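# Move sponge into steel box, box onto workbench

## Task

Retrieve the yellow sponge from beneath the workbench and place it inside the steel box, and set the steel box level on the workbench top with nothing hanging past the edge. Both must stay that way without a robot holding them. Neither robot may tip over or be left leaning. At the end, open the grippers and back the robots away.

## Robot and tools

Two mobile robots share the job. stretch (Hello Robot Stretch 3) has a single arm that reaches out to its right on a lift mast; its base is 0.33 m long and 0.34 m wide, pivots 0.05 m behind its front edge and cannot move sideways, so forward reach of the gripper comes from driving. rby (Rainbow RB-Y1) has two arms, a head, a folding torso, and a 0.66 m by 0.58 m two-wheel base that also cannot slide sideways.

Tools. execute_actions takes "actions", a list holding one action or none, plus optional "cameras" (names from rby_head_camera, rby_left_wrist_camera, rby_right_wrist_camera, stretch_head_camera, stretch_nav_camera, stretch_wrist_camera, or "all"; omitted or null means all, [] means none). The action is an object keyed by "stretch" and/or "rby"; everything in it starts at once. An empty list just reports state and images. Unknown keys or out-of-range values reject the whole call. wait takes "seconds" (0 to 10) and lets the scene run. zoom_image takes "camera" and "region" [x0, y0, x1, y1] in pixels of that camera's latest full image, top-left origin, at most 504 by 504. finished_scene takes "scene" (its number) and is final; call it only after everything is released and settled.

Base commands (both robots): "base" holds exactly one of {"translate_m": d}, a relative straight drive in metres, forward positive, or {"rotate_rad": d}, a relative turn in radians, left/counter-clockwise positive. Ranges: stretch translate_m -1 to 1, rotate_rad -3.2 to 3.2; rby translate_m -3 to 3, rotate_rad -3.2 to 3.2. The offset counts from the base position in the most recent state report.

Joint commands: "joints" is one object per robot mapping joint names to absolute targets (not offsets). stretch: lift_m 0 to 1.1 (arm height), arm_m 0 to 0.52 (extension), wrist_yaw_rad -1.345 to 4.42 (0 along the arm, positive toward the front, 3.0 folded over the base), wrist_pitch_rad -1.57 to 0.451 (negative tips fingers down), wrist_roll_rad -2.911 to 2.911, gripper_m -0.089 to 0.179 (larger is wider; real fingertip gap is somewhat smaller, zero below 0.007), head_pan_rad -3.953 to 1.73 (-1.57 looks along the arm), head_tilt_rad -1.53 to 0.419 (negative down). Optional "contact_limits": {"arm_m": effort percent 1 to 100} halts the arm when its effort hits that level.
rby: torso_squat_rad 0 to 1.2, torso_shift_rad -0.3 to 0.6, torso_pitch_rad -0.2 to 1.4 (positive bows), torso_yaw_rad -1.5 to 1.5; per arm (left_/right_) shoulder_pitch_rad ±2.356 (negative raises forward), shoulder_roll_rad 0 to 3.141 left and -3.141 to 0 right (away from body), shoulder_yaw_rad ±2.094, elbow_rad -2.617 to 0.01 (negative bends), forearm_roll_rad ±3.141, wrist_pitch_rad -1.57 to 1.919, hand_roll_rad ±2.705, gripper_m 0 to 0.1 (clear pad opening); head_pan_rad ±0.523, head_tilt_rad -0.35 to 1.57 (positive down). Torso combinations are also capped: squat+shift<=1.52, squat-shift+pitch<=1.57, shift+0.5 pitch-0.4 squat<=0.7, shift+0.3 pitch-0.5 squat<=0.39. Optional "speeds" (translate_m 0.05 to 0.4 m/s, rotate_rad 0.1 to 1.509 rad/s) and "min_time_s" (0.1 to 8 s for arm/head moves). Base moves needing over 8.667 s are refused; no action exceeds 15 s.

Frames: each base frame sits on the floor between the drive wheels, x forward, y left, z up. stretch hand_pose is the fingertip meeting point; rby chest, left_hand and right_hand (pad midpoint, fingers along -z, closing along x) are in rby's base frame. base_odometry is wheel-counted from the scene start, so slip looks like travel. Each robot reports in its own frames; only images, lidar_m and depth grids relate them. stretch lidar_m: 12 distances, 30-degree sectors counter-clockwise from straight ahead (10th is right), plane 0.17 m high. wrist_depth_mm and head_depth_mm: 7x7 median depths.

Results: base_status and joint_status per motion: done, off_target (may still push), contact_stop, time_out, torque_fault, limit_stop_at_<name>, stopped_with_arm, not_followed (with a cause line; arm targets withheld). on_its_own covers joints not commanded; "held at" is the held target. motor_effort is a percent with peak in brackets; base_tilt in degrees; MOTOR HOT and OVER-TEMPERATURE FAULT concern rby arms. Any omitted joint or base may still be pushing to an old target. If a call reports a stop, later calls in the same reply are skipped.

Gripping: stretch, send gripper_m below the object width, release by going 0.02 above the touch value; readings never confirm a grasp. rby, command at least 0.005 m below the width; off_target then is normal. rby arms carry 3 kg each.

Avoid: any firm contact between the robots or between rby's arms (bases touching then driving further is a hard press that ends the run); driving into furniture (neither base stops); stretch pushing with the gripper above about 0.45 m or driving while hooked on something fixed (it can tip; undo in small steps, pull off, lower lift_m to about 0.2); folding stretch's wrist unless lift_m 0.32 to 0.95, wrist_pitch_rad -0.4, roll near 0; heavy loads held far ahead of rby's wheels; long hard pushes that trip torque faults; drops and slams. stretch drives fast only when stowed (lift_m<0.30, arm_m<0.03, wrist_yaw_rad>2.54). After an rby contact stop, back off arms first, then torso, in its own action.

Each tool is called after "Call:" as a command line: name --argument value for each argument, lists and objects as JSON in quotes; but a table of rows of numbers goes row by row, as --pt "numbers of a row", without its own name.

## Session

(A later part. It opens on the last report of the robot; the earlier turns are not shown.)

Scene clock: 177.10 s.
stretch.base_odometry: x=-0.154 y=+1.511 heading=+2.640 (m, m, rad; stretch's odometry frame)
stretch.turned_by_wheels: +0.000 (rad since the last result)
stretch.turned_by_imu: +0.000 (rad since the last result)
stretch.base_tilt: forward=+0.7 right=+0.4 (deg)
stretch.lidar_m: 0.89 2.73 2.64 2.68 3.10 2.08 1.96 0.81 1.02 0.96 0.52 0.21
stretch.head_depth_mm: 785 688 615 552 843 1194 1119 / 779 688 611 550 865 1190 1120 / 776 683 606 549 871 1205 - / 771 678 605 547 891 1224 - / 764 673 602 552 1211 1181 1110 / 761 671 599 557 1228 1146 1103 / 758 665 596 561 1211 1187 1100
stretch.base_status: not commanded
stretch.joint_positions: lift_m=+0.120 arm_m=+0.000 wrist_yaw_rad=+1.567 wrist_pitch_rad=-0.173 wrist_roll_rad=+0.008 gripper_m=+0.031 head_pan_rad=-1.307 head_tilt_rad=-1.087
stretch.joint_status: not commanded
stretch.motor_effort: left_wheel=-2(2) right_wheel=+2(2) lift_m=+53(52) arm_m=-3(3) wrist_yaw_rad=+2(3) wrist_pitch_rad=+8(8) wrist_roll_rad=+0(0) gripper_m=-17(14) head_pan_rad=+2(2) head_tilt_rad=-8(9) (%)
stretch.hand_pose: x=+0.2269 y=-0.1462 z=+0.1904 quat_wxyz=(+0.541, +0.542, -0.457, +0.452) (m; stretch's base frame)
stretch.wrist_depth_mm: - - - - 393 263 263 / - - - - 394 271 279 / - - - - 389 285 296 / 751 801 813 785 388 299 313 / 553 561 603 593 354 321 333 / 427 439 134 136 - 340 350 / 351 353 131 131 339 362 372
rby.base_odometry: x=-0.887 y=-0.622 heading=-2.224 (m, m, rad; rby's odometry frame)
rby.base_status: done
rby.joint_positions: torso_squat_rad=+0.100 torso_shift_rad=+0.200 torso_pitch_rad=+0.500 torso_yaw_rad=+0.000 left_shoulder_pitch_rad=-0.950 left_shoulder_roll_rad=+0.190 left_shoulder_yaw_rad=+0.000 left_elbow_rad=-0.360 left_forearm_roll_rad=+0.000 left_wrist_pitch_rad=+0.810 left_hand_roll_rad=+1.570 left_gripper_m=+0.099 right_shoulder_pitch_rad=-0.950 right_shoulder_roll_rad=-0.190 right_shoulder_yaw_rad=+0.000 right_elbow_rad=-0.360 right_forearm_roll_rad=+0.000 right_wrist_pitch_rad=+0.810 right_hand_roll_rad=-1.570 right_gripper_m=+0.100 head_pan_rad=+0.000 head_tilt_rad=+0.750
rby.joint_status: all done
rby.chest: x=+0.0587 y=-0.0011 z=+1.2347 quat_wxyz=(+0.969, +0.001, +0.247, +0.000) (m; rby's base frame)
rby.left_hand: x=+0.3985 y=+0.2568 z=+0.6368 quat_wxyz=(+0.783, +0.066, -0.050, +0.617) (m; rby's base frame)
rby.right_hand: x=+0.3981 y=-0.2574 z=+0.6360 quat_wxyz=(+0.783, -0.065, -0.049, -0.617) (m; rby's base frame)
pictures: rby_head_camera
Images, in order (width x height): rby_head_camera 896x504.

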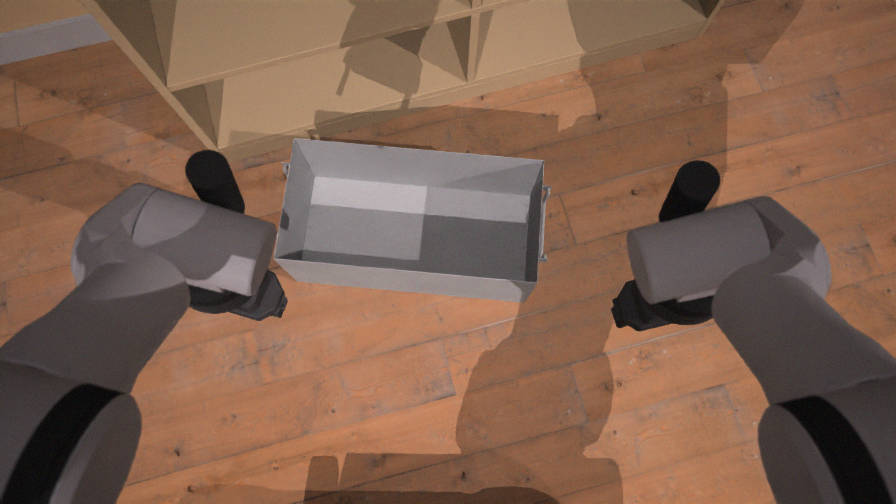

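Call:
execute_actions --actions '[{"rby":{"base":{"rotate_rad":-0.5},"joints":{"torso_squat_rad":0.8,"torso_shift_rad":0.3,"torso_pitch_rad":0.66,"left_shoulder_pitch_rad":-1.11,"right_shoulder_pitch_rad":-1.11,"left_elbow_rad":-0.45,"right_elbow_rad":-0.45,"left_wrist_pitch_rad":0.9,"right_wrist_pitch_rad":0.9,"left_shoulder_roll_rad":0.23,"right_shoulder_roll_rad":-0.23}}}]' --cameras '[]'

Call:
execute_actions --actions '[{"rby":{"base":{"translate_m":-0.31}}}]' --cameras '[]'

Call:
execute_actions --actions '[{"rby":{"base":{"rotate_rad":0.4}}}]' --cameras '[]'

Call:
execute_actions --actions '[{"rby":{"base":{"translate_m":0.4},"joints":{"head_tilt_rad":0.6}}}]' --cameras '["rby_head_camera","rby_left_wrist_camera","rby_right_wrist_camera"]'

Scene clock: 181.80 s.
stretch.base_odometry: x=-0.154 y=+1.511 heading=+2.640 (m, m, rad; stretch's odometry frame)
stretch.turned_by_wheels: +0.000 (rad since the last result)
stretch.turned_by_imu: +0.001 (rad since the last result)
stretch.base_tilt: forward=+0.7 right=+0.4 (deg)
stretch.lidar_m: 0.89 2.74 2.65 2.84 3.08 2.07 1.96 0.81 1.02 0.96 0.52 0.21
stretch.head_depth_mm: 785 688 616 554 847 1191 1115 / 780 686 609 550 860 1192 1123 / 777 681 608 549 871 1197 - / 775 675 606 546 890 1222 - / 763 674 601 553 1195 1181 1116 / 760 670 598 556 1224 1135 1105 / 757 668 596 561 1212 1185 1098
stretch.base_status: not commanded
stretch.joint_positions: lift_m=+0.120 arm_m=+0.000 wrist_yaw_rad=+1.567 wrist_pitch_rad=-0.173 wrist_roll_rad=+0.008 gripper_m=+0.031 head_pan_rad=-1.307 head_tilt_rad=-1.087
stretch.joint_status: not commanded
stretch.motor_effort: left_wheel=-2(2) right_wheel=+2(2) lift_m=+53(52) arm_m=-3(3) wrist_yaw_rad=+2(2) wrist_pitch_rad=+8(8) wrist_roll_rad=+0(0) gripper_m=-16(15) head_pan_rad=+3(3) head_tilt_rad=-8(9) (%)
stretch.hand_pose: x=+0.2269 y=-0.1462 z=+0.1904 quat_wxyz=(+0.541, +0.542, -0.457, +0.452) (m; stretch's base frame)
stretch.wrist_depth_mm: - - - - 390 261 267 / - - - - 392 274 281 / - - - - 392 286 295 / 758 775 793 773 389 300 312 / 542 571 590 584 354 320 333 / 428 441 133 135 - 342 354 / 354 353 131 131 338 361 368
rby.base_odometry: x=-0.887 y=-0.622 heading=-2.723 (m, m, rad; rby's odometry frame)
rby.base_status: done
rby.joint_positions: torso_squat_rad=+0.800 torso_shift_rad=+0.300 torso_pitch_rad=+0.660 torso_yaw_rad=+0.000 left_shoulder_pitch_rad=-1.110 left_shoulder_roll_rad=+0.230 left_shoulder_yaw_rad=+0.000 left_elbow_rad=-0.450 left_forearm_roll_rad=+0.000 left_wrist_pitch_rad=+0.900 left_hand_roll_rad=+1.570 left_gripper_m=+0.099 right_shoulder_pitch_rad=-1.110 right_shoulder_roll_rad=-0.230 right_shoulder_yaw_rad=+0.000 right_elbow_rad=-0.450 right_forearm_roll_rad=+0.000 right_wrist_pitch_rad=+0.900 right_hand_roll_rad=-1.570 right_gripper_m=+0.100 head_pan_rad=+0.000 head_tilt_rad=+0.750
rby.joint_status: all done
rby.chest: x=+0.1059 y=-0.0009 z=+0.9908 quat_wxyz=(+0.946, +0.001, +0.324, +0.000) (m; rby's base frame)
rby.left_hand: x=+0.4755 y=+0.2442 z=+0.4015 quat_wxyz=(+0.792, +0.067, -0.054, +0.605) (m; rby's base frame)
rby.right_hand: x=+0.4751 y=-0.2444 z=+0.4006 quat_wxyz=(+0.792, -0.066, -0.052, -0.605) (m; rby's base frame)
pictures: none
No camera images: the call's "cameras" was empty. Leave "cameras" out to get every camera's image.

Scene clock: 184.10 s.
stretch.base_odometry: x=-0.154 y=+1.511 heading=+2.640 (m, m, rad; stretch's odometry frame)
stretch.turned_by_wheels: +0.000 (rad since the last result)
stretch.turned_by_imu: +0.000 (rad since the last result)
stretch.base_tilt: forward=+0.7 right=+0.3 (deg)
stretch.lidar_m: 0.89 2.74 2.76 2.77 3.07 2.07 1.95 0.81 1.02 0.96 0.52 0.21
stretch.head_depth_mm: 782 688 612 555 841 1192 1116 / 785 685 610 550 862 1195 1118 / 777 683 606 547 873 1193 - / 770 677 606 547 891 1217 - / 765 674 603 553 1200 1180 1112 / 763 670 600 558 1226 1153 1101 / 759 667 595 561 1214 1179 1095
stretch.base_status: not commanded
stretch.joint_positions: lift_m=+0.120 arm_m=+0.000 wrist_yaw_rad=+1.567 wrist_pitch_rad=-0.173 wrist_roll_rad=+0.008 gripper_m=+0.031 head_pan_rad=-1.307 head_tilt_rad=-1.087
stretch.joint_status: not commanded
stretch.motor_effort: left_wheel=-2(2) right_wheel=+2(2) lift_m=+53(52) arm_m=-3(3) wrist_yaw_rad=+2(1) wrist_pitch_rad=+9(8) wrist_roll_rad=+0(0) gripper_m=-15(15) head_pan_rad=+2(2) head_tilt_rad=-9(9) (%)
stretch.hand_pose: x=+0.2269 y=-0.1462 z=+0.1904 quat_wxyz=(+0.541, +0.542, -0.457, +0.452) (m; stretch's base frame)
stretch.wrist_depth_mm: - - - - 395 263 267 / - - - - 395 273 281 / - - - - 394 286 295 / 759 784 797 764 390 302 313 / 544 563 604 577 355 323 331 / 430 447 134 135 - 340 354 / 352 351 131 131 342 358 373
rby.base_odometry: x=-0.604 y=-0.496 heading=-2.724 (m, m, rad; rby's odometry frame)
rby.base_status: done
rby.joint_positions: torso_squat_rad=+0.800 torso_shift_rad=+0.300 torso_pitch_rad=+0.660 torso_yaw_rad=+0.000 left_shoulder_pitch_rad=-1.110 left_shoulder_roll_rad=+0.230 left_shoulder_yaw_rad=+0.000 left_elbow_rad=-0.450 left_forearm_roll_rad=+0.000 left_wrist_pitch_rad=+0.900 left_hand_roll_rad=+1.570 left_gripper_m=+0.099 right_shoulder_pitch_rad=-1.110 right_shoulder_roll_rad=-0.230 right_shoulder_yaw_rad=+0.000 right_elbow_rad=-0.450 right_forearm_roll_rad=+0.000 right_wrist_pitch_rad=+0.900 right_hand_roll_rad=-1.570 right_gripper_m=+0.100 head_pan_rad=+0.000 head_tilt_rad=+0.750
rby.joint_status: not commanded
rby.chest: x=+0.1058 y=-0.0009 z=+0.9909 quat_wxyz=(+0.946, +0.001, +0.324, +0.000) (m; rby's base frame)
rby.left_hand: x=+0.4754 y=+0.2443 z=+0.4015 quat_wxyz=(+0.792, +0.067, -0.054, +0.605) (m; rby's base frame)
rby.right_hand: x=+0.4750 y=-0.2445 z=+0.4006 quat_wxyz=(+0.792, -0.066, -0.052, -0.605) (m; rby's base frame)
pictures: none
No camera images: the call's "cameras" was empty. Leave "cameras" out to get every camera's image.

Scene clock: 186.23 s.
stretch.base_odometry: x=-0.154 y=+1.511 heading=+2.640 (m, m, rad; stretch's odometry frame)
stretch.turned_by_wheels: +0.000 (rad since the last result)
stretch.turned_by_imu: +0.000 (rad since the last result)
stretch.base_tilt: forward=+0.7 right=+0.3 (deg)
stretch.lidar_m: 0.89 2.73 2.75 2.82 3.06 2.07 1.96 0.81 1.02 0.96 0.52 0.21
stretch.head_depth_mm: 782 689 613 552 846 1192 1124 / 778 684 609 551 861 1193 1123 / 772 680 606 547 868 1205 - / 769 673 604 546 892 1232 - / 767 675 602 553 1208 1181 1121 / 762 672 599 556 1222 1149 1095 / 758 669 594 562 1208 1178 1096
stretch.base_status: not commanded
stretch.joint_positions: lift_m=+0.120 arm_m=+0.000 wrist_yaw_rad=+1.567 wrist_pitch_rad=-0.173 wrist_roll_rad=+0.008 gripper_m=+0.031 head_pan_rad=-1.307 head_tilt_rad=-1.087
stretch.joint_status: not commanded
stretch.motor_effort: left_wheel=-2(2) right_wheel=+2(2) lift_m=+52(52) arm_m=-3(4) wrist_yaw_rad=+2(1) wrist_pitch_rad=+9(8) wrist_roll_rad=-1(0) gripper_m=-15(15) head_pan_rad=+3(3) head_tilt_rad=-9(9) (%)
stretch.hand_pose: x=+0.2269 y=-0.1462 z=+0.1904 quat_wxyz=(+0.541, +0.542, -0.457, +0.452) (m; stretch's base frame)
stretch.wrist_depth_mm: - - - - 394 259 267 / - - - - 390 273 280 / - - - - 397 287 295 / 769 802 812 776 395 301 310 / 546 565 603 588 355 320 332 / 423 444 134 135 - 340 350 / 354 352 131 131 337 361 370
rby.base_odometry: x=-0.604 y=-0.496 heading=-2.324 (m, m, rad; rby's odometry frame)
rby.base_status: done
rby.joint_positions: torso_squat_rad=+0.800 torso_shift_rad=+0.300 torso_pitch_rad=+0.660 torso_yaw_rad=+0.000 left_shoulder_pitch_rad=-1.110 left_shoulder_roll_rad=+0.230 left_shoulder_yaw_rad=+0.000 left_elbow_rad=-0.450 left_forearm_roll_rad=+0.000 left_wrist_pitch_rad=+0.900 left_hand_roll_rad=+1.570 left_gripper_m=+0.099 right_shoulder_pitch_rad=-1.110 right_shoulder_roll_rad=-0.230 right_shoulder_yaw_rad=+0.000 right_elbow_rad=-0.450 right_forearm_roll_rad=+0.000 right_wrist_pitch_rad=+0.900 right_hand_roll_rad=-1.570 right_gripper_m=+0.100 head_pan_rad=+0.000 head_tilt_rad=+0.750
rby.joint_status: not commanded
rby.chest: x=+0.1058 y=-0.0009 z=+0.9909 quat_wxyz=(+0.946, +0.001, +0.324, +0.000) (m; rby's base frame)
rby.left_hand: x=+0.4754 y=+0.2443 z=+0.4015 quat_wxyz=(+0.792, +0.067, -0.053, +0.605) (m; rby's base frame)
rby.right_hand: x=+0.4750 y=-0.2445 z=+0.4006 quat_wxyz=(+0.792, -0.066, -0.052, -0.605) (m; rby's base frame)
pictures: none
No camera images: the call's "cameras" was empty. Leave "cameras" out to get every camera's image.

Scene clock: 188.67 s.
stretch.base_odometry: x=-0.154 y=+1.511 heading=+2.640 (m, m, rad; stretch's odometry frame)
stretch.turned_by_wheels: +0.000 (rad since the last result)
stretch.turned_by_imu: +0.000 (rad since the last result)
stretch.base_tilt: forward=+0.6 right=+0.3 (deg)
stretch.lidar_m: 0.90 2.74 2.78 2.88 3.08 2.07 1.96 0.81 1.02 0.96 0.52 0.21
stretch.head_depth_mm: 784 688 610 553 843 1184 1121 / 781 685 611 553 864 1191 1119 / 778 681 608 546 871 1211 - / 770 680 605 546 889 1226 - / 768 673 601 551 1200 1172 1108 / 759 668 599 556 1216 1149 1098 / 757 667 597 562 1211 1186 1098
stretch.base_status: not commanded
stretch.joint_positions: lift_m=+0.120 arm_m=+0.000 wrist_yaw_rad=+1.567 wrist_pitch_rad=-0.173 wrist_roll_rad=+0.008 gripper_m=+0.031 head_pan_rad=-1.307 head_tilt_rad=-1.087
stretch.joint_status: not commanded
stretch.motor_effort: left_wheel=-2(2) right_wheel=+1(2) lift_m=+53(53) arm_m=-3(3) wrist_yaw_rad=+2(3) wrist_pitch_rad=+9(8) wrist_roll_rad=+0(0) gripper_m=-15(15) head_pan_rad=+2(3) head_tilt_rad=-9(9) (%)
stretch.hand_pose: x=+0.2269 y=-0.1462 z=+0.1904 quat_wxyz=(+0.541, +0.542, -0.457, +0.452) (m; stretch's base frame)
stretch.wrist_depth_mm: - - - - 392 262 266 / - - - - 402 274 280 / - - - - 390 284 294 / 745 764 804 776 388 300 311 / 548 561 597 583 354 318 332 / 431 444 134 136 - 340 352 / 353 352 131 131 337 358 375
rby.base_odometry: x=-0.877 y=-0.787 heading=-2.325 (m, m, rad; rby's odometry frame)
rby.base_status: done
rby.joint_positions: torso_squat_rad=+0.800 torso_shift_rad=+0.300 torso_pitch_rad=+0.660 torso_yaw_rad=+0.000 left_shoulder_pitch_rad=-1.110 left_shoulder_roll_rad=+0.230 left_shoulder_yaw_rad=+0.000 left_elbow_rad=-0.450 left_forearm_roll_rad=+0.000 left_wrist_pitch_rad=+0.900 left_hand_roll_rad=+1.570 left_gripper_m=+0.099 right_shoulder_pitch_rad=-1.110 right_shoulder_roll_rad=-0.230 right_shoulder_yaw_rad=+0.000 right_elbow_rad=-0.450 right_forearm_roll_rad=+0.000 right_wrist_pitch_rad=+0.900 right_hand_roll_rad=-1.570 right_gripper_m=+0.100 head_pan_rad=+0.000 head_tilt_rad=+0.600
rby.joint_status: all done
rby.chest: x=+0.1059 y=-0.0009 z=+0.9908 quat_wxyz=(+0.946, +0.001, +0.324, +0.000) (m; rby's base frame)
rby.left_hand: x=+0.4755 y=+0.2442 z=+0.4015 quat_wxyz=(+0.792, +0.067, -0.054, +0.605) (m; rby's base frame)
rby.right_hand: x=+0.4751 y=-0.2444 z=+0.4006 quat_wxyz=(+0.792, -0.066, -0.052, -0.605) (m; rby's base frame)
pictures: rby_head_camera, rby_left_wrist_camera, rby_right_wrist_camera
Images, in order (width x height): rby_head_camera 896x504, rby_left_wrist_camera 644x364, rby_right_wrist_camera 644x364.

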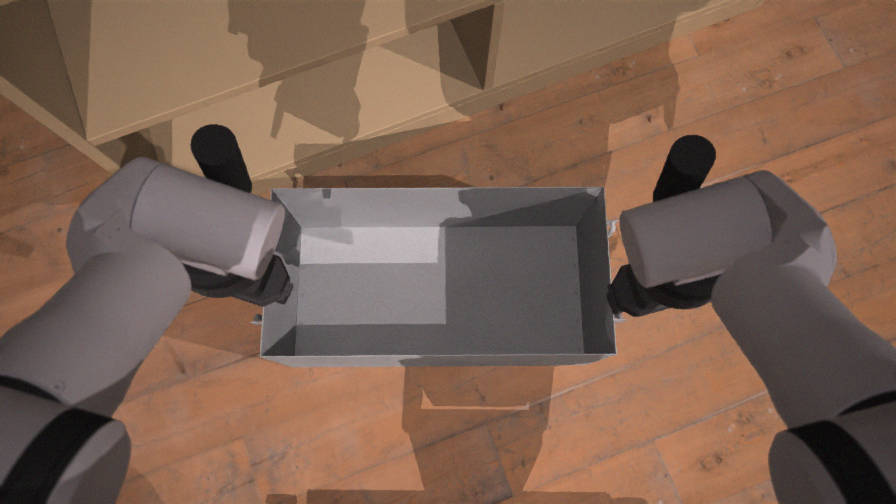

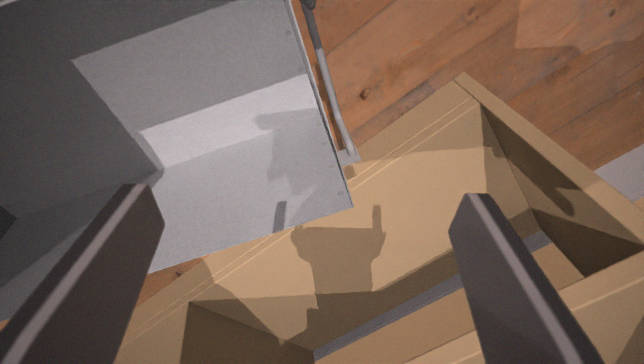

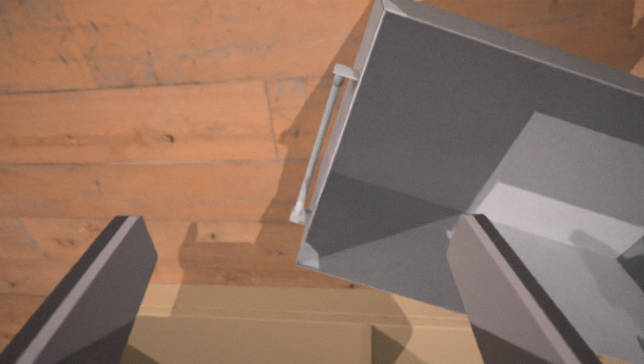

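Call:
execute_actions --actions '[{"rby":{"base":{"translate_m":0.07},"joints":{"torso_squat_rad":1.05,"left_shoulder_roll_rad":0.27,"right_shoulder_roll_rad":-0.22}}}]' --cameras '["rby_head_camera","rby_left_wrist_camera","rby_right_wrist_camera"]'

Scene clock: 191.20 s.
stretch.base_odometry: x=-0.154 y=+1.511 heading=+2.640 (m, m, rad; stretch's odometry frame)
stretch.turned_by_wheels: +0.000 (rad since the last result)
stretch.turned_by_imu: +0.000 (rad since the last result)
stretch.base_tilt: forward=+0.6 right=+0.3 (deg)
stretch.lidar_m: 0.89 2.75 2.78 2.91 3.07 2.07 1.96 0.81 1.02 0.96 0.52 0.21
stretch.head_depth_mm: 787 687 613 552 847 1194 1109 / 780 684 610 550 865 1192 1120 / 774 681 608 547 870 1206 - / 773 678 605 547 886 1220 - / 768 674 602 553 1200 1181 1112 / 762 671 601 557 1232 1156 1097 / 756 666 596 562 1228 1193 1099
stretch.base_status: not commanded
stretch.joint_positions: lift_m=+0.120 arm_m=+0.000 wrist_yaw_rad=+1.567 wrist_pitch_rad=-0.173 wrist_roll_rad=+0.008 gripper_m=+0.031 head_pan_rad=-1.307 head_tilt_rad=-1.087
stretch.joint_status: not commanded
stretch.motor_effort: left_wheel=-2(2) right_wheel=+2(2) lift_m=+53(52) arm_m=-4(3) wrist_yaw_rad=+1(2) wrist_pitch_rad=+8(8) wrist_roll_rad=+0(0) gripper_m=-16(16) head_pan_rad=+2(3) head_tilt_rad=-8(9) (%)
stretch.hand_pose: x=+0.2269 y=-0.1462 z=+0.1904 quat_wxyz=(+0.541, +0.542, -0.457, +0.452) (m; stretch's base frame)
stretch.wrist_depth_mm: - - - - 394 263 268 / - - - - 391 271 282 / - - - - 393 286 292 / 772 779 802 770 390 303 311 / 555 557 603 586 350 321 331 / 425 441 134 135 - 339 351 / 352 352 132 131 337 358 372
rby.base_odometry: x=-0.925 y=-0.838 heading=-2.325 (m, m, rad; rby's odometry frame)
rby.base_status: done
rby.joint_positions: torso_squat_rad=+1.050 torso_shift_rad=+0.300 torso_pitch_rad=+0.660 torso_yaw_rad=+0.000 left_shoulder_pitch_rad=-1.110 left_shoulder_roll_rad=+0.270 left_shoulder_yaw_rad=+0.000 left_elbow_rad=-0.450 left_forearm_roll_rad=+0.000 left_wrist_pitch_rad=+0.900 left_hand_roll_rad=+1.570 left_gripper_m=+0.099 right_shoulder_pitch_rad=-1.110 right_shoulder_roll_rad=-0.220 right_shoulder_yaw_rad=+0.000 right_elbow_rad=-0.450 right_forearm_roll_rad=+0.000 right_wrist_pitch_rad=+0.900 right_hand_roll_rad=-1.570 right_gripper_m=+0.100 head_pan_rad=+0.000 head_tilt_rad=+0.600
rby.joint_status: all done
rby.chest: x=+0.0647 y=-0.0008 z=+0.8577 quat_wxyz=(+0.946, +0.001, +0.324, +0.000) (m; rby's base frame)
rby.left_hand: x=+0.4416 y=+0.2721 z=+0.2736 quat_wxyz=(+0.785, +0.077, -0.068, +0.610) (m; rby's base frame)
rby.right_hand: x=+0.4319 y=-0.2374 z=+0.2663 quat_wxyz=(+0.793, -0.063, -0.049, -0.604) (m; rby's base frame)
pictures: rby_head_camera, rby_left_wrist_camera, rby_right_wrist_camera
Images, in order (width x height): rby_head_camera 896x504, rby_left_wrist_camera 644x364, rby_right_wrist_camera 644x364.

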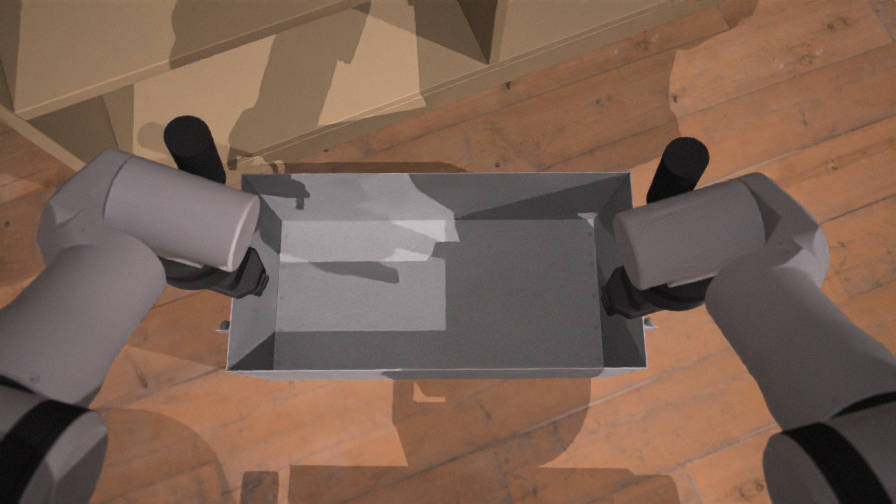

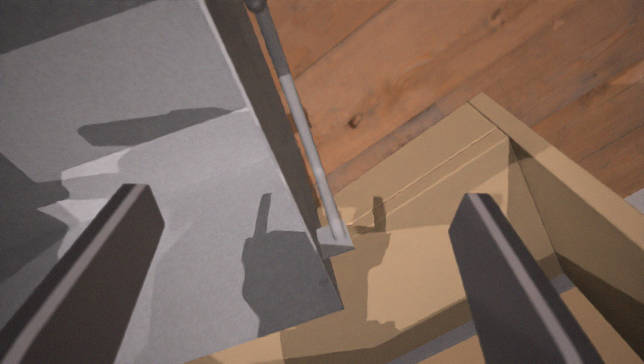

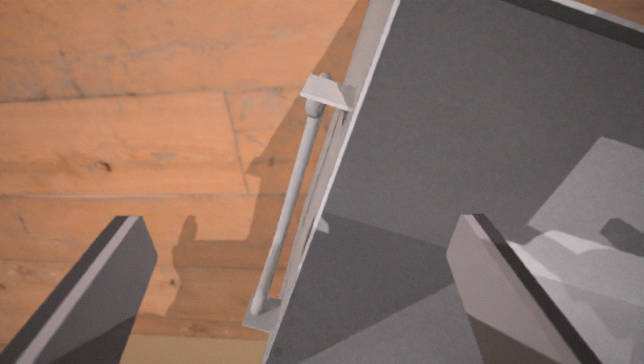

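Call:
execute_actions --actions '[{"rby":{"base":{"translate_m":0.065},"speeds":{"translate_m":0.05},"min_time_s":2,"joints":{"torso_squat_rad":1.2,"left_elbow_rad":-0.36,"right_elbow_rad":-0.36,"left_wrist_pitch_rad":0.81,"right_wrist_pitch_rad":0.81,"left_shoulder_roll_rad":0.255}}}]' --cameras '["rby_head_camera","rby_left_wrist_camera","rby_right_wrist_camera"]'

Scene clock: 193.97 s.
stretch.base_odometry: x=-0.154 y=+1.511 heading=+2.640 (m, m, rad; stretch's odometry frame)
stretch.turned_by_wheels: +0.000 (rad since the last result)
stretch.turned_by_imu: +0.000 (rad since the last result)
stretch.base_tilt: forward=+0.7 right=+0.3 (deg)
stretch.lidar_m: 0.89 2.74 2.80 4.86 3.05 2.07 1.96 0.81 1.02 0.96 0.52 0.21
stretch.head_depth_mm: 781 688 612 553 842 1181 1120 / 780 686 609 551 863 1185 1125 / 772 683 608 548 870 1198 - / 770 680 607 546 887 1225 - / 764 676 604 551 1202 1178 1120 / 758 670 600 558 1235 1145 1098 / 755 669 597 563 1214 1185 1100
stretch.base_status: not commanded
stretch.joint_positions: lift_m=+0.120 arm_m=+0.000 wrist_yaw_rad=+1.567 wrist_pitch_rad=-0.173 wrist_roll_rad=+0.008 gripper_m=+0.031 head_pan_rad=-1.307 head_tilt_rad=-1.087
stretch.joint_status: not commanded
stretch.motor_effort: left_wheel=-2(2) right_wheel=+2(2) lift_m=+53(53) arm_m=-3(3) wrist_yaw_rad=+2(2) wrist_pitch_rad=+8(8) wrist_roll_rad=+0(1) gripper_m=-15(14) head_pan_rad=+2(2) head_tilt_rad=-9(9) (%)
stretch.hand_pose: x=+0.2269 y=-0.1462 z=+0.1904 quat_wxyz=(+0.541, +0.542, -0.457, +0.452) (m; stretch's base frame)
stretch.wrist_depth_mm: - - - - 397 260 264 / - - - - 392 274 281 / - - - - 395 284 293 / 759 779 806 790 390 302 308 / 542 565 588 588 353 318 328 / 427 441 134 135 - 341 352 / 355 351 131 132 338 363 374
rby.base_odometry: x=-0.970 y=-0.886 heading=-2.325 (m, m, rad; rby's odometry frame)
rby.base_status: done
rby.joint_positions: torso_squat_rad=+1.200 torso_shift_rad=+0.296 torso_pitch_rad=+0.651 torso_yaw_rad=-0.001 left_shoulder_pitch_rad=-1.113 left_shoulder_roll_rad=+0.257 left_shoulder_yaw_rad=+0.000 left_elbow_rad=-0.361 left_forearm_roll_rad=+0.000 left_wrist_pitch_rad=+0.811 left_hand_roll_rad=+1.570 left_gripper_m=+0.099 right_shoulder_pitch_rad=-1.116 right_shoulder_roll_rad=-0.220 right_shoulder_yaw_rad=+0.000 right_elbow_rad=-0.410 right_forearm_roll_rad=+0.000 right_wrist_pitch_rad=+0.860 right_hand_roll_rad=-1.570 right_gripper_m=+0.100 head_pan_rad=+0.000 head_tilt_rad=+0.600
rby.joint_status: right_elbow_rad contact_stop_at_right_wrist_pitch_rad (moved +0.040 of +0.090); right_wrist_pitch_rad contact_stop (moved -0.040 of -0.090); the others done
rby.on_its_own: right_elbow_rad is held at -0.410, not at your -0.360, since a contact_stop; right_wrist_pitch_rad is held at +0.860, not at your +0.810, since a contact_stop
rby.chest: x=+0.0336 y=-0.0010 z=+0.7692 quat_wxyz=(+0.947, +0.001, +0.320, +0.000) (m; rby's base frame)
rby.left_hand: x=+0.3993 y=+0.2693 z=+0.1731 quat_wxyz=(+0.788, +0.070, -0.068, +0.608) (m; rby's base frame)
rby.right_hand: x=+0.4028 y=-0.2397 z=+0.1762 quat_wxyz=(+0.793, -0.058, -0.054, -0.604) (m; rby's base frame)
pictures: rby_head_camera, rby_left_wrist_camera, rby_right_wrist_camera
Images, in order (width x height): rby_head_camera 896x504, rby_left_wrist_camera 644x364, rby_right_wrist_camera 644x364.

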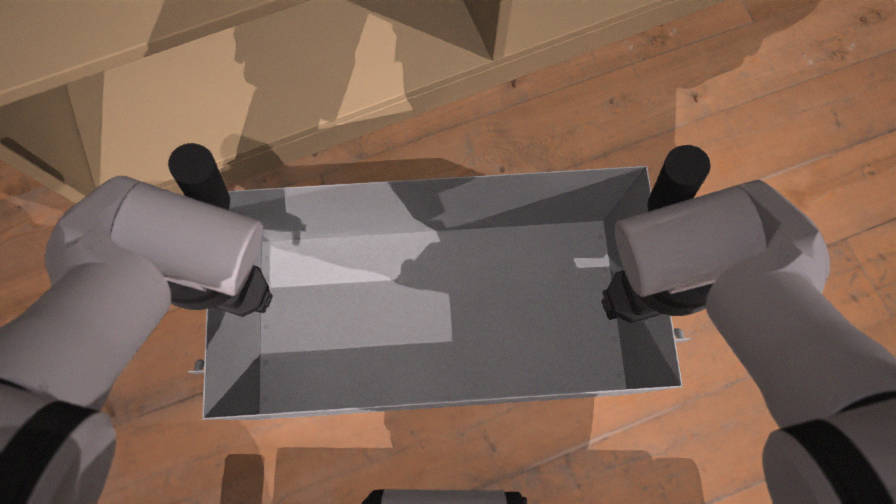

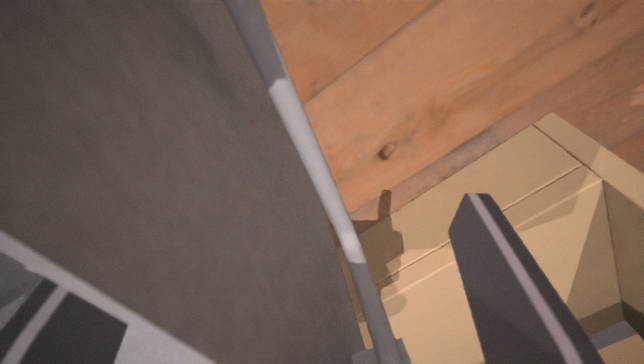

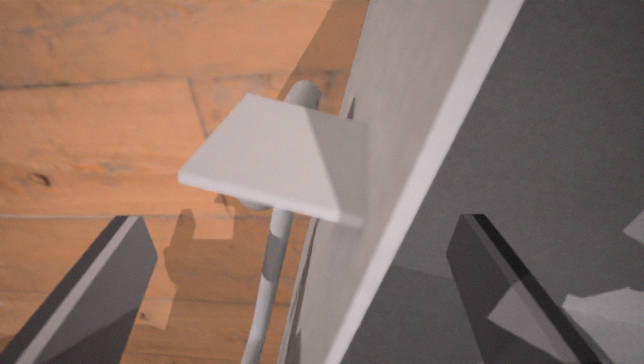

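Call:
execute_actions --actions '[{"rby":{"joints":{"left_gripper_m":0,"right_gripper_m":0,"right_elbow_rad":-0.41,"right_wrist_pitch_rad":0.86,"left_elbow_rad":-0.38,"left_wrist_pitch_rad":0.83}}}]' --cameras '[]'

Call:
execute_actions --actions '[{"rby":{"base":{"translate_m":-0.15},"speeds":{"translate_m":0.05},"joints":{"torso_squat_rad":1.0,"torso_pitch_rad":0.66}}}]' --cameras '["rby_head_camera","rby_left_wrist_camera"]'

Scene clock: 196.03 s.
stretch.base_odometry: x=-0.154 y=+1.511 heading=+2.640 (m, m, rad; stretch's odometry frame)
stretch.turned_by_wheels: +0.000 (rad since the last result)
stretch.turned_by_imu: +0.000 (rad since the last result)
stretch.base_tilt: forward=+0.6 right=+0.3 (deg)
stretch.lidar_m: 0.90 2.73 2.80 4.87 3.06 2.08 1.96 0.81 1.02 0.96 0.52 0.21
stretch.head_depth_mm: 784 687 614 553 842 1187 1119 / 781 686 610 550 860 1194 1124 / 776 682 608 548 870 1206 - / 769 677 605 546 891 1221 - / 765 677 601 552 1214 1183 1109 / 761 671 599 556 1223 1152 1098 / 755 667 597 562 1214 1184 1101
stretch.base_status: not commanded
stretch.joint_positions: lift_m=+0.120 arm_m=+0.000 wrist_yaw_rad=+1.567 wrist_pitch_rad=-0.173 wrist_roll_rad=+0.008 gripper_m=+0.031 head_pan_rad=-1.307 head_tilt_rad=-1.087
stretch.joint_status: not commanded
stretch.motor_effort: left_wheel=-2(2) right_wheel=+2(2) lift_m=+53(53) arm_m=-3(4) wrist_yaw_rad=+3(2) wrist_pitch_rad=+8(8) wrist_roll_rad=+1(0) gripper_m=-16(16) head_pan_rad=+2(3) head_tilt_rad=-9(9) (%)
stretch.hand_pose: x=+0.2269 y=-0.1462 z=+0.1904 quat_wxyz=(+0.541, +0.542, -0.457, +0.452) (m; stretch's base frame)
stretch.wrist_depth_mm: - - - - 394 261 267 / - - - - 392 272 279 / - - - - 391 287 296 / 772 792 797 780 391 302 314 / 544 552 608 589 356 320 329 / 434 438 134 136 - 341 355 / 355 355 131 132 340 362 372
rby.base_odometry: x=-0.970 y=-0.886 heading=-2.325 (m, m, rad; rby's odometry frame)
rby.base_status: not commanded
rby.joint_positions: torso_squat_rad=+1.200 torso_shift_rad=+0.297 torso_pitch_rad=+0.652 torso_yaw_rad=-0.001 left_shoulder_pitch_rad=-1.111 left_shoulder_roll_rad=+0.258 left_shoulder_yaw_rad=+0.000 left_elbow_rad=-0.380 left_forearm_roll_rad=+0.000 left_wrist_pitch_rad=+0.830 left_hand_roll_rad=+1.570 left_gripper_m=+0.019 right_shoulder_pitch_rad=-1.117 right_shoulder_roll_rad=-0.221 right_shoulder_yaw_rad=+0.000 right_elbow_rad=-0.410 right_forearm_roll_rad=+0.000 right_wrist_pitch_rad=+0.860 right_hand_roll_rad=-1.570 right_gripper_m=+0.014 head_pan_rad=+0.000 head_tilt_rad=+0.600
rby.joint_status: left_gripper_m off_target (ended at +0.019, target +0.000); right_gripper_m off_target (ended at +0.014, target +0.000); the others done
rby.chest: x=+0.0339 y=-0.0007 z=+0.7690 quat_wxyz=(+0.947, +0.001, +0.320, +0.000) (m; rby's base frame)
rby.left_hand: x=+0.4017 y=+0.2684 z=+0.1748 quat_wxyz=(+0.787, +0.071, -0.067, +0.609) (m; rby's base frame)
rby.right_hand: x=+0.4032 y=-0.2401 z=+0.1762 quat_wxyz=(+0.793, -0.058, -0.055, -0.604) (m; rby's base frame)
pictures: none
No camera images: the call's "cameras" was empty. Leave "cameras" out to get every camera's image.

Scene clock: 199.63 s.
stretch.base_odometry: x=-0.154 y=+1.511 heading=+2.640 (m, m, rad; stretch's odometry frame)
stretch.turned_by_wheels: +0.000 (rad since the last result)
stretch.turned_by_imu: +0.001 (rad since the last result)
stretch.base_tilt: forward=+0.7 right=+0.4 (deg)
stretch.lidar_m: 0.89 2.74 2.78 2.88 3.08 2.08 1.96 0.81 1.02 0.96 0.52 0.21
stretch.head_depth_mm: 781 689 616 552 844 1190 1107 / 782 685 611 550 860 1194 1123 / 773 682 605 548 872 1207 - / 771 678 605 546 890 1226 - / 767 674 602 551 1202 1183 1119 / 764 668 600 557 1224 1154 1098 / 759 666 596 561 1212 1184 1099
stretch.base_status: not commanded
stretch.joint_positions: lift_m=+0.120 arm_m=+0.000 wrist_yaw_rad=+1.567 wrist_pitch_rad=-0.173 wrist_roll_rad=+0.008 gripper_m=+0.031 head_pan_rad=-1.307 head_tilt_rad=-1.087
stretch.joint_status: not commanded
stretch.motor_effort: left_wheel=-2(2) right_wheel=+2(2) lift_m=+53(52) arm_m=-3(3) wrist_yaw_rad=+1(2) wrist_pitch_rad=+8(8) wrist_roll_rad=+0(0) gripper_m=-15(15) head_pan_rad=+3(2) head_tilt_rad=-9(9) (%)
stretch.hand_pose: x=+0.2269 y=-0.1462 z=+0.1904 quat_wxyz=(+0.541, +0.542, -0.457, +0.452) (m; stretch's base frame)
stretch.wrist_depth_mm: - - - - 394 262 266 / - - - - 391 272 279 / - - - - 390 284 295 / 750 769 812 781 392 302 313 / 549 561 595 592 354 321 331 / 433 447 134 135 - 339 355 / 352 352 131 131 340 360 369
rby.base_odometry: x=-0.867 y=-0.776 heading=-2.325 (m, m, rad; rby's odometry frame)
rby.base_status: done
rby.joint_positions: torso_squat_rad=+1.000 torso_shift_rad=+0.298 torso_pitch_rad=+0.661 torso_yaw_rad=-0.001 left_shoulder_pitch_rad=-1.110 left_shoulder_roll_rad=+0.255 left_shoulder_yaw_rad=+0.000 left_elbow_rad=-0.380 left_forearm_roll_rad=+0.000 left_wrist_pitch_rad=+0.830 left_hand_roll_rad=+1.570 left_gripper_m=+0.000 right_shoulder_pitch_rad=-1.114 right_shoulder_roll_rad=-0.220 right_shoulder_yaw_rad=+0.000 right_elbow_rad=-0.409 right_forearm_roll_rad=+0.000 right_wrist_pitch_rad=+0.860 right_hand_roll_rad=-1.570 right_gripper_m=+0.013 head_pan_rad=+0.000 head_tilt_rad=+0.600
rby.joint_status: all done
rby.on_its_own: left_gripper_m moved -0.019 to your old target +0.000
rby.chest: x=+0.0729 y=-0.0009 z=+0.8864 quat_wxyz=(+0.946, +0.001, +0.325, +0.000) (m; rby's base frame)
rby.left_hand: x=+0.4339 y=+0.2665 z=+0.2881 quat_wxyz=(+0.788, +0.073, -0.062, +0.608) (m; rby's base frame)
rby.right_hand: x=+0.4343 y=-0.2405 z=+0.2890 quat_wxyz=(+0.793, -0.062, -0.049, -0.604) (m; rby's base frame)
pictures: rby_head_camera, rby_left_wrist_camera
Images, in order (width x height): rby_head_camera 896x504, rby_left_wrist_camera 644x364.

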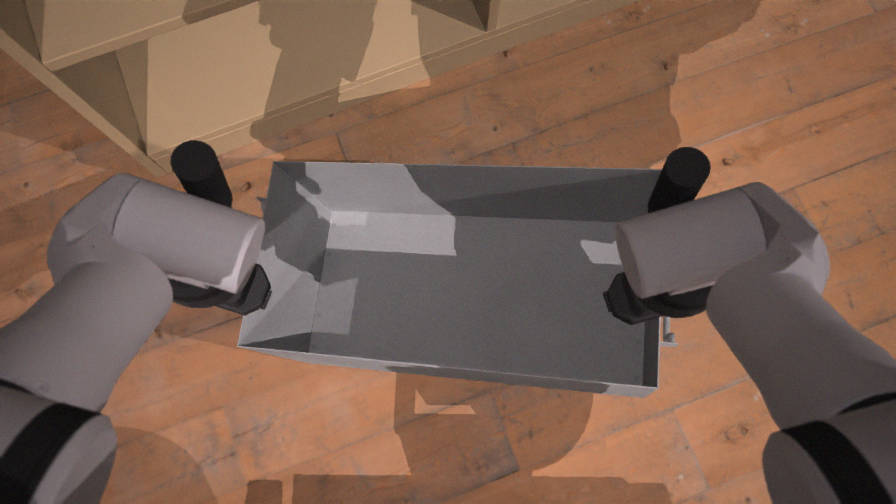

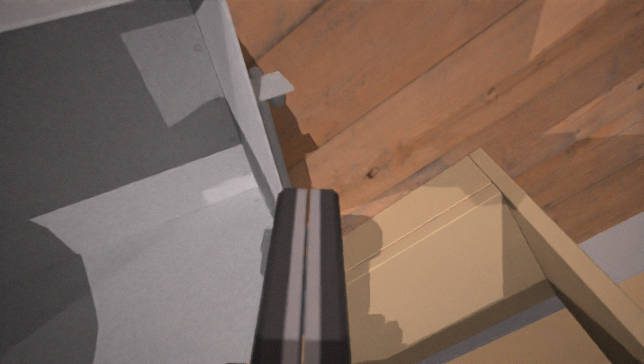

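Call:
execute_actions --actions '[{"rby":{"joints":{"torso_squat_rad":1.19,"left_gripper_m":0.1}}}]' --cameras '[]'

Call:
execute_actions --actions '[{"rby":{"joints":{"right_gripper_m":0.1}}}]' --cameras '[]'

Call:
execute_actions --actions '[{"rby":{"joints":{"torso_squat_rad":0.9}}}]' --cameras '[]'

Call:
execute_actions --actions '[{"rby":{"joints":{"left_forearm_roll_rad":0.26,"right_forearm_roll_rad":-0.26,"left_hand_roll_rad":1.4,"right_hand_roll_rad":-1.4,"left_elbow_rad":-0.45,"right_elbow_rad":-0.45,"left_wrist_pitch_rad":0.9,"right_wrist_pitch_rad":0.9,"left_shoulder_pitch_rad":-1.11,"right_shoulder_pitch_rad":-1.11,"left_shoulder_roll_rad":0.3,"right_shoulder_roll_rad":-0.3}}}]' --cameras '["rby_head_camera"]'

Scene clock: 202.47 s.
stretch.base_odometry: x=-0.154 y=+1.511 heading=+2.640 (m, m, rad; stretch's odometry frame)
stretch.turned_by_wheels: +0.000 (rad since the last result)
stretch.turned_by_imu: +0.000 (rad since the last result)
stretch.base_tilt: forward=+0.7 right=+0.4 (deg)
stretch.lidar_m: 0.89 2.74 2.78 2.87 3.07 2.08 1.96 0.81 1.02 0.96 0.52 0.21
stretch.head_depth_mm: 785 692 614 552 845 1195 1121 / 782 683 611 550 860 1185 1119 / 774 679 609 548 872 1204 - / 772 679 605 547 895 1224 - / 764 675 602 552 1200 1180 1120 / 760 668 597 556 1221 1139 1102 / 756 666 597 562 1214 1184 1098
stretch.base_status: not commanded
stretch.joint_positions: lift_m=+0.120 arm_m=+0.000 wrist_yaw_rad=+1.567 wrist_pitch_rad=-0.173 wrist_roll_rad=+0.008 gripper_m=+0.031 head_pan_rad=-1.307 head_tilt_rad=-1.087
stretch.joint_status: not commanded
stretch.motor_effort: left_wheel=-2(2) right_wheel=+2(2) lift_m=+53(52) arm_m=-3(3) wrist_yaw_rad=+2(2) wrist_pitch_rad=+8(8) wrist_roll_rad=+0(0) gripper_m=-15(15) head_pan_rad=+3(2) head_tilt_rad=-9(9) (%)
stretch.hand_pose: x=+0.2269 y=-0.1462 z=+0.1904 quat_wxyz=(+0.541, +0.542, -0.457, +0.452) (m; stretch's base frame)
stretch.wrist_depth_mm: - - - - 393 262 266 / - - - - 394 273 278 / - - - - 390 284 294 / 757 772 797 776 391 300 308 / 558 564 603 584 356 321 334 / 431 443 134 136 - 340 357 / 354 353 131 131 335 363 378
rby.base_odometry: x=-0.867 y=-0.776 heading=-2.325 (m, m, rad; rby's odometry frame)
rby.base_status: not commanded
rby.joint_positions: torso_squat_rad=+1.190 torso_shift_rad=+0.297 torso_pitch_rad=+0.659 torso_yaw_rad=-0.001 left_shoulder_pitch_rad=-1.110 left_shoulder_roll_rad=+0.255 left_shoulder_yaw_rad=+0.000 left_elbow_rad=-0.380 left_forearm_roll_rad=+0.000 left_wrist_pitch_rad=+0.830 left_hand_roll_rad=+1.570 left_gripper_m=+0.099 right_shoulder_pitch_rad=-1.116 right_shoulder_roll_rad=-0.222 right_shoulder_yaw_rad=+0.000 right_elbow_rad=-0.410 right_forearm_roll_rad=+0.000 right_wrist_pitch_rad=+0.860 right_hand_roll_rad=-1.570 right_gripper_m=+0.020 head_pan_rad=+0.000 head_tilt_rad=+0.600
rby.joint_status: all done
rby.chest: x=+0.0376 y=-0.0006 z=+0.7738 quat_wxyz=(+0.946, +0.000, +0.324, -0.001) (m; rby's base frame)
rby.left_hand: x=+0.3999 y=+0.2663 z=+0.1762 quat_wxyz=(+0.788, +0.072, -0.063, +0.608) (m; rby's base frame)
rby.right_hand: x=+0.4021 y=-0.2412 z=+0.1784 quat_wxyz=(+0.793, -0.061, -0.052, -0.604) (m; rby's base frame)
pictures: none
No camera images: the call's "cameras" was empty. Leave "cameras" out to get every camera's image.

Scene clock: 203.93 s.
stretch.base_odometry: x=-0.154 y=+1.511 heading=+2.640 (m, m, rad; stretch's odometry frame)
stretch.turned_by_wheels: +0.000 (rad since the last result)
stretch.turned_by_imu: +0.000 (rad since the last result)
stretch.base_tilt: forward=+0.5 right=+0.3 (deg)
stretch.lidar_m: 0.89 2.74 2.78 2.87 3.05 2.07 1.96 0.81 1.02 0.96 0.52 0.21
stretch.head_depth_mm: 782 686 612 554 846 1188 1115 / 778 684 611 549 864 1193 1119 / 777 682 608 548 868 1198 - / 770 678 604 548 888 1215 - / 769 674 601 550 1210 1176 1114 / 762 668 599 556 1236 1148 1104 / 758 666 598 563 1215 1177 1100
stretch.base_status: not commanded
stretch.joint_positions: lift_m=+0.120 arm_m=+0.000 wrist_yaw_rad=+1.567 wrist_pitch_rad=-0.173 wrist_roll_rad=+0.008 gripper_m=+0.031 head_pan_rad=-1.307 head_tilt_rad=-1.087
stretch.joint_status: not commanded
stretch.motor_effort: left_wheel=-2(2) right_wheel=+2(2) lift_m=+53(52) arm_m=-3(3) wrist_yaw_rad=+1(2) wrist_pitch_rad=+9(8) wrist_roll_rad=+0(0) gripper_m=-16(14) head_pan_rad=+2(2) head_tilt_rad=-9(8) (%)
stretch.hand_pose: x=+0.2269 y=-0.1462 z=+0.1904 quat_wxyz=(+0.541, +0.542, -0.457, +0.452) (m; stretch's base frame)
stretch.wrist_depth_mm: - - - - 396 261 265 / - - - - 394 273 279 / - - - - 390 283 297 / 759 775 797 784 392 301 313 / 551 559 605 593 353 322 331 / 430 444 134 136 - 341 352 / 351 352 131 131 336 357 369
rby.base_odometry: x=-0.867 y=-0.776 heading=-2.325 (m, m, rad; rby's odometry frame)
rby.base_status: not commanded
rby.joint_positions: torso_squat_rad=+1.190 torso_shift_rad=+0.297 torso_pitch_rad=+0.660 torso_yaw_rad=-0.001 left_shoulder_pitch_rad=-1.110 left_shoulder_roll_rad=+0.255 left_shoulder_yaw_rad=+0.000 left_elbow_rad=-0.380 left_forearm_roll_rad=+0.000 left_wrist_pitch_rad=+0.830 left_hand_roll_rad=+1.570 left_gripper_m=+0.099 right_shoulder_pitch_rad=-1.116 right_shoulder_roll_rad=-0.221 right_shoulder_yaw_rad=+0.000 right_elbow_rad=-0.410 right_forearm_roll_rad=+0.000 right_wrist_pitch_rad=+0.860 right_hand_roll_rad=-1.570 right_gripper_m=+0.100 head_pan_rad=+0.000 head_tilt_rad=+0.600
rby.joint_status: all done
rby.chest: x=+0.0379 y=-0.0006 z=+0.7737 quat_wxyz=(+0.946, +0.001, +0.324, +0.000) (m; rby's base frame)
rby.left_hand: x=+0.3996 y=+0.2665 z=+0.1759 quat_wxyz=(+0.788, +0.073, -0.063, +0.608) (m; rby's base frame)
rby.right_hand: x=+0.4018 y=-0.2404 z=+0.1778 quat_wxyz=(+0.793, -0.061, -0.051, -0.604) (m; rby's base frame)
pictures: none
No camera images: the call's "cameras" was empty. Leave "cameras" out to get every camera's image.

Scene clock: 205.70 s.
stretch.base_odometry: x=-0.154 y=+1.511 heading=+2.640 (m, m, rad; stretch's odometry frame)
stretch.turned_by_wheels: +0.000 (rad since the last result)
stretch.turned_by_imu: +0.000 (rad since the last result)
stretch.base_tilt: forward=+0.7 right=+0.3 (deg)
stretch.lidar_m: 0.89 2.73 2.78 2.88 3.06 2.08 1.95 0.81 1.02 0.96 0.52 0.21
stretch.head_depth_mm: 786 689 612 554 844 1184 1122 / 782 683 609 550 861 1191 1125 / 779 683 607 549 871 1202 - / 770 677 602 545 891 1226 - / 764 673 602 552 1205 1187 1111 / 763 672 597 558 1227 1149 1094 / 755 667 597 562 1215 1181 1092
stretch.base_status: not commanded
stretch.joint_positions: lift_m=+0.120 arm_m=+0.000 wrist_yaw_rad=+1.567 wrist_pitch_rad=-0.173 wrist_roll_rad=+0.008 gripper_m=+0.031 head_pan_rad=-1.307 head_tilt_rad=-1.087
stretch.joint_status: not commanded
stretch.motor_effort: left_wheel=-2(2) right_wheel=+2(2) lift_m=+53(53) arm_m=-3(3) wrist_yaw_rad=+2(2) wrist_pitch_rad=+8(8) wrist_roll_rad=+0(0) gripper_m=-15(16) head_pan_rad=+2(2) head_tilt_rad=-9(9) (%)
stretch.hand_pose: x=+0.2269 y=-0.1462 z=+0.1904 quat_wxyz=(+0.541, +0.542, -0.457, +0.452) (m; stretch's base frame)
stretch.wrist_depth_mm: - - - - 400 260 266 / - - - - 398 270 281 / - - - - 393 290 296 / 725 776 812 763 391 301 315 / 547 552 595 584 348 318 331 / 428 449 134 135 - 338 354 / 351 350 131 132 338 359 373
rby.base_odometry: x=-0.867 y=-0.776 heading=-2.325 (m, m, rad; rby's odometry frame)
rby.base_status: not commanded
rby.joint_positions: torso_squat_rad=+0.900 torso_shift_rad=+0.297 torso_pitch_rad=+0.660 torso_yaw_rad=-0.001 left_shoulder_pitch_rad=-1.110 left_shoulder_roll_rad=+0.255 left_shoulder_yaw_rad=+0.000 left_elbow_rad=-0.380 left_forearm_roll_rad=+0.000 left_wrist_pitch_rad=+0.830 left_hand_roll_rad=+1.570 left_gripper_m=+0.099 right_shoulder_pitch_rad=-1.116 right_shoulder_roll_rad=-0.221 right_shoulder_yaw_rad=+0.000 right_elbow_rad=-0.410 right_forearm_roll_rad=+0.000 right_wrist_pitch_rad=+0.860 right_hand_roll_rad=-1.570 right_gripper_m=+0.100 head_pan_rad=+0.000 head_tilt_rad=+0.600
rby.joint_status: all done
rby.chest: x=+0.0892 y=-0.0008 z=+0.9410 quat_wxyz=(+0.946, +0.001, +0.324, +0.000) (m; rby's base frame)
rby.left_hand: x=+0.4509 y=+0.2663 z=+0.3431 quat_wxyz=(+0.788, +0.073, -0.062, +0.608) (m; rby's base frame)
rby.right_hand: x=+0.4529 y=-0.2405 z=+0.3450 quat_wxyz=(+0.793, -0.061, -0.051, -0.604) (m; rby's base frame)
pictures: none
No camera images: the call's "cameras" was empty. Leave "cameras" out to get every camera's image.

Scene clock: 206.60 s.
stretch.base_odometry: x=-0.154 y=+1.511 heading=+2.640 (m, m, rad; stretch's odometry frame)
stretch.turned_by_wheels: +0.000 (rad since the last result)
stretch.turned_by_imu: +0.000 (rad since the last result)
stretch.base_tilt: forward=+0.5 right=+0.3 (deg)
stretch.lidar_m: 0.89 2.73 2.79 2.87 3.06 2.08 1.96 0.81 1.02 0.96 0.52 0.21
stretch.head_depth_mm: 785 689 612 552 844 1189 1129 / 777 684 610 552 858 1190 1125 / 776 682 609 548 870 1197 - / 771 677 603 548 887 1228 - / 764 673 602 554 1202 1180 1116 / 760 672 600 558 1229 1152 1102 / 759 666 597 561 1213 1174 1099
stretch.base_status: not commanded
stretch.joint_positions: lift_m=+0.120 arm_m=+0.000 wrist_yaw_rad=+1.567 wrist_pitch_rad=-0.173 wrist_roll_rad=+0.008 gripper_m=+0.031 head_pan_rad=-1.307 head_tilt_rad=-1.087
stretch.joint_status: not commanded
stretch.motor_effort: left_wheel=-2(2) right_wheel=+2(2) lift_m=+53(53) arm_m=-3(3) wrist_yaw_rad=+2(2) wrist_pitch_rad=+8(8) wrist_roll_rad=+1(0) gripper_m=-16(15) head_pan_rad=+3(2) head_tilt_rad=-9(8) (%)
stretch.hand_pose: x=+0.2269 y=-0.1462 z=+0.1904 quat_wxyz=(+0.541, +0.542, -0.457, +0.452) (m; stretch's base frame)
stretch.wrist_depth_mm: - - - - 391 260 267 / - - - - 390 272 278 / - - - - 393 285 298 / 758 783 823 776 392 304 311 / 540 558 604 581 351 324 331 / 430 438 134 135 - 341 352 / 356 349 131 132 341 362 373
rby.base_odometry: x=-0.867 y=-0.776 heading=-2.325 (m, m, rad; rby's odometry frame)
rby.base_status: not commanded
rby.joint_positions: torso_squat_rad=+0.900 torso_shift_rad=+0.297 torso_pitch_rad=+0.660 torso_yaw_rad=-0.001 left_shoulder_pitch_rad=-1.110 left_shoulder_roll_rad=+0.300 left_shoulder_yaw_rad=+0.000 left_elbow_rad=-0.450 left_forearm_roll_rad=+0.260 left_wrist_pitch_rad=+0.900 left_hand_roll_rad=+1.400 left_gripper_m=+0.099 right_shoulder_pitch_rad=-1.110 right_shoulder_roll_rad=-0.300 right_shoulder_yaw_rad=+0.000 right_elbow_rad=-0.450 right_forearm_roll_rad=-0.260 right_wrist_pitch_rad=+0.900 right_hand_roll_rad=-1.400 right_gripper_m=+0.100 head_pan_rad=+0.000 head_tilt_rad=+0.600
rby.joint_status: all done
rby.chest: x=+0.0892 y=-0.0008 z=+0.9410 quat_wxyz=(+0.946, +0.001, +0.324, +0.000) (m; rby's base frame)
rby.left_hand: x=+0.4644 y=+0.2459 z=+0.3553 quat_wxyz=(+0.788, +0.015, -0.005, +0.616) (m; rby's base frame)
rby.right_hand: x=+0.4636 y=-0.2476 z=+0.3549 quat_wxyz=(+0.787, -0.015, -0.004, -0.617) (m; rby's base frame)
pictures: rby_head_camera
Images, in order (width x height): rby_head_camera 896x504.

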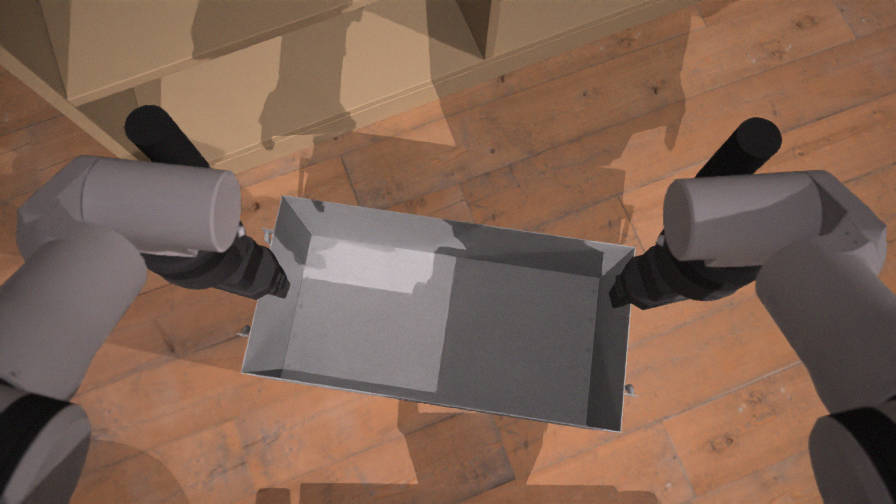

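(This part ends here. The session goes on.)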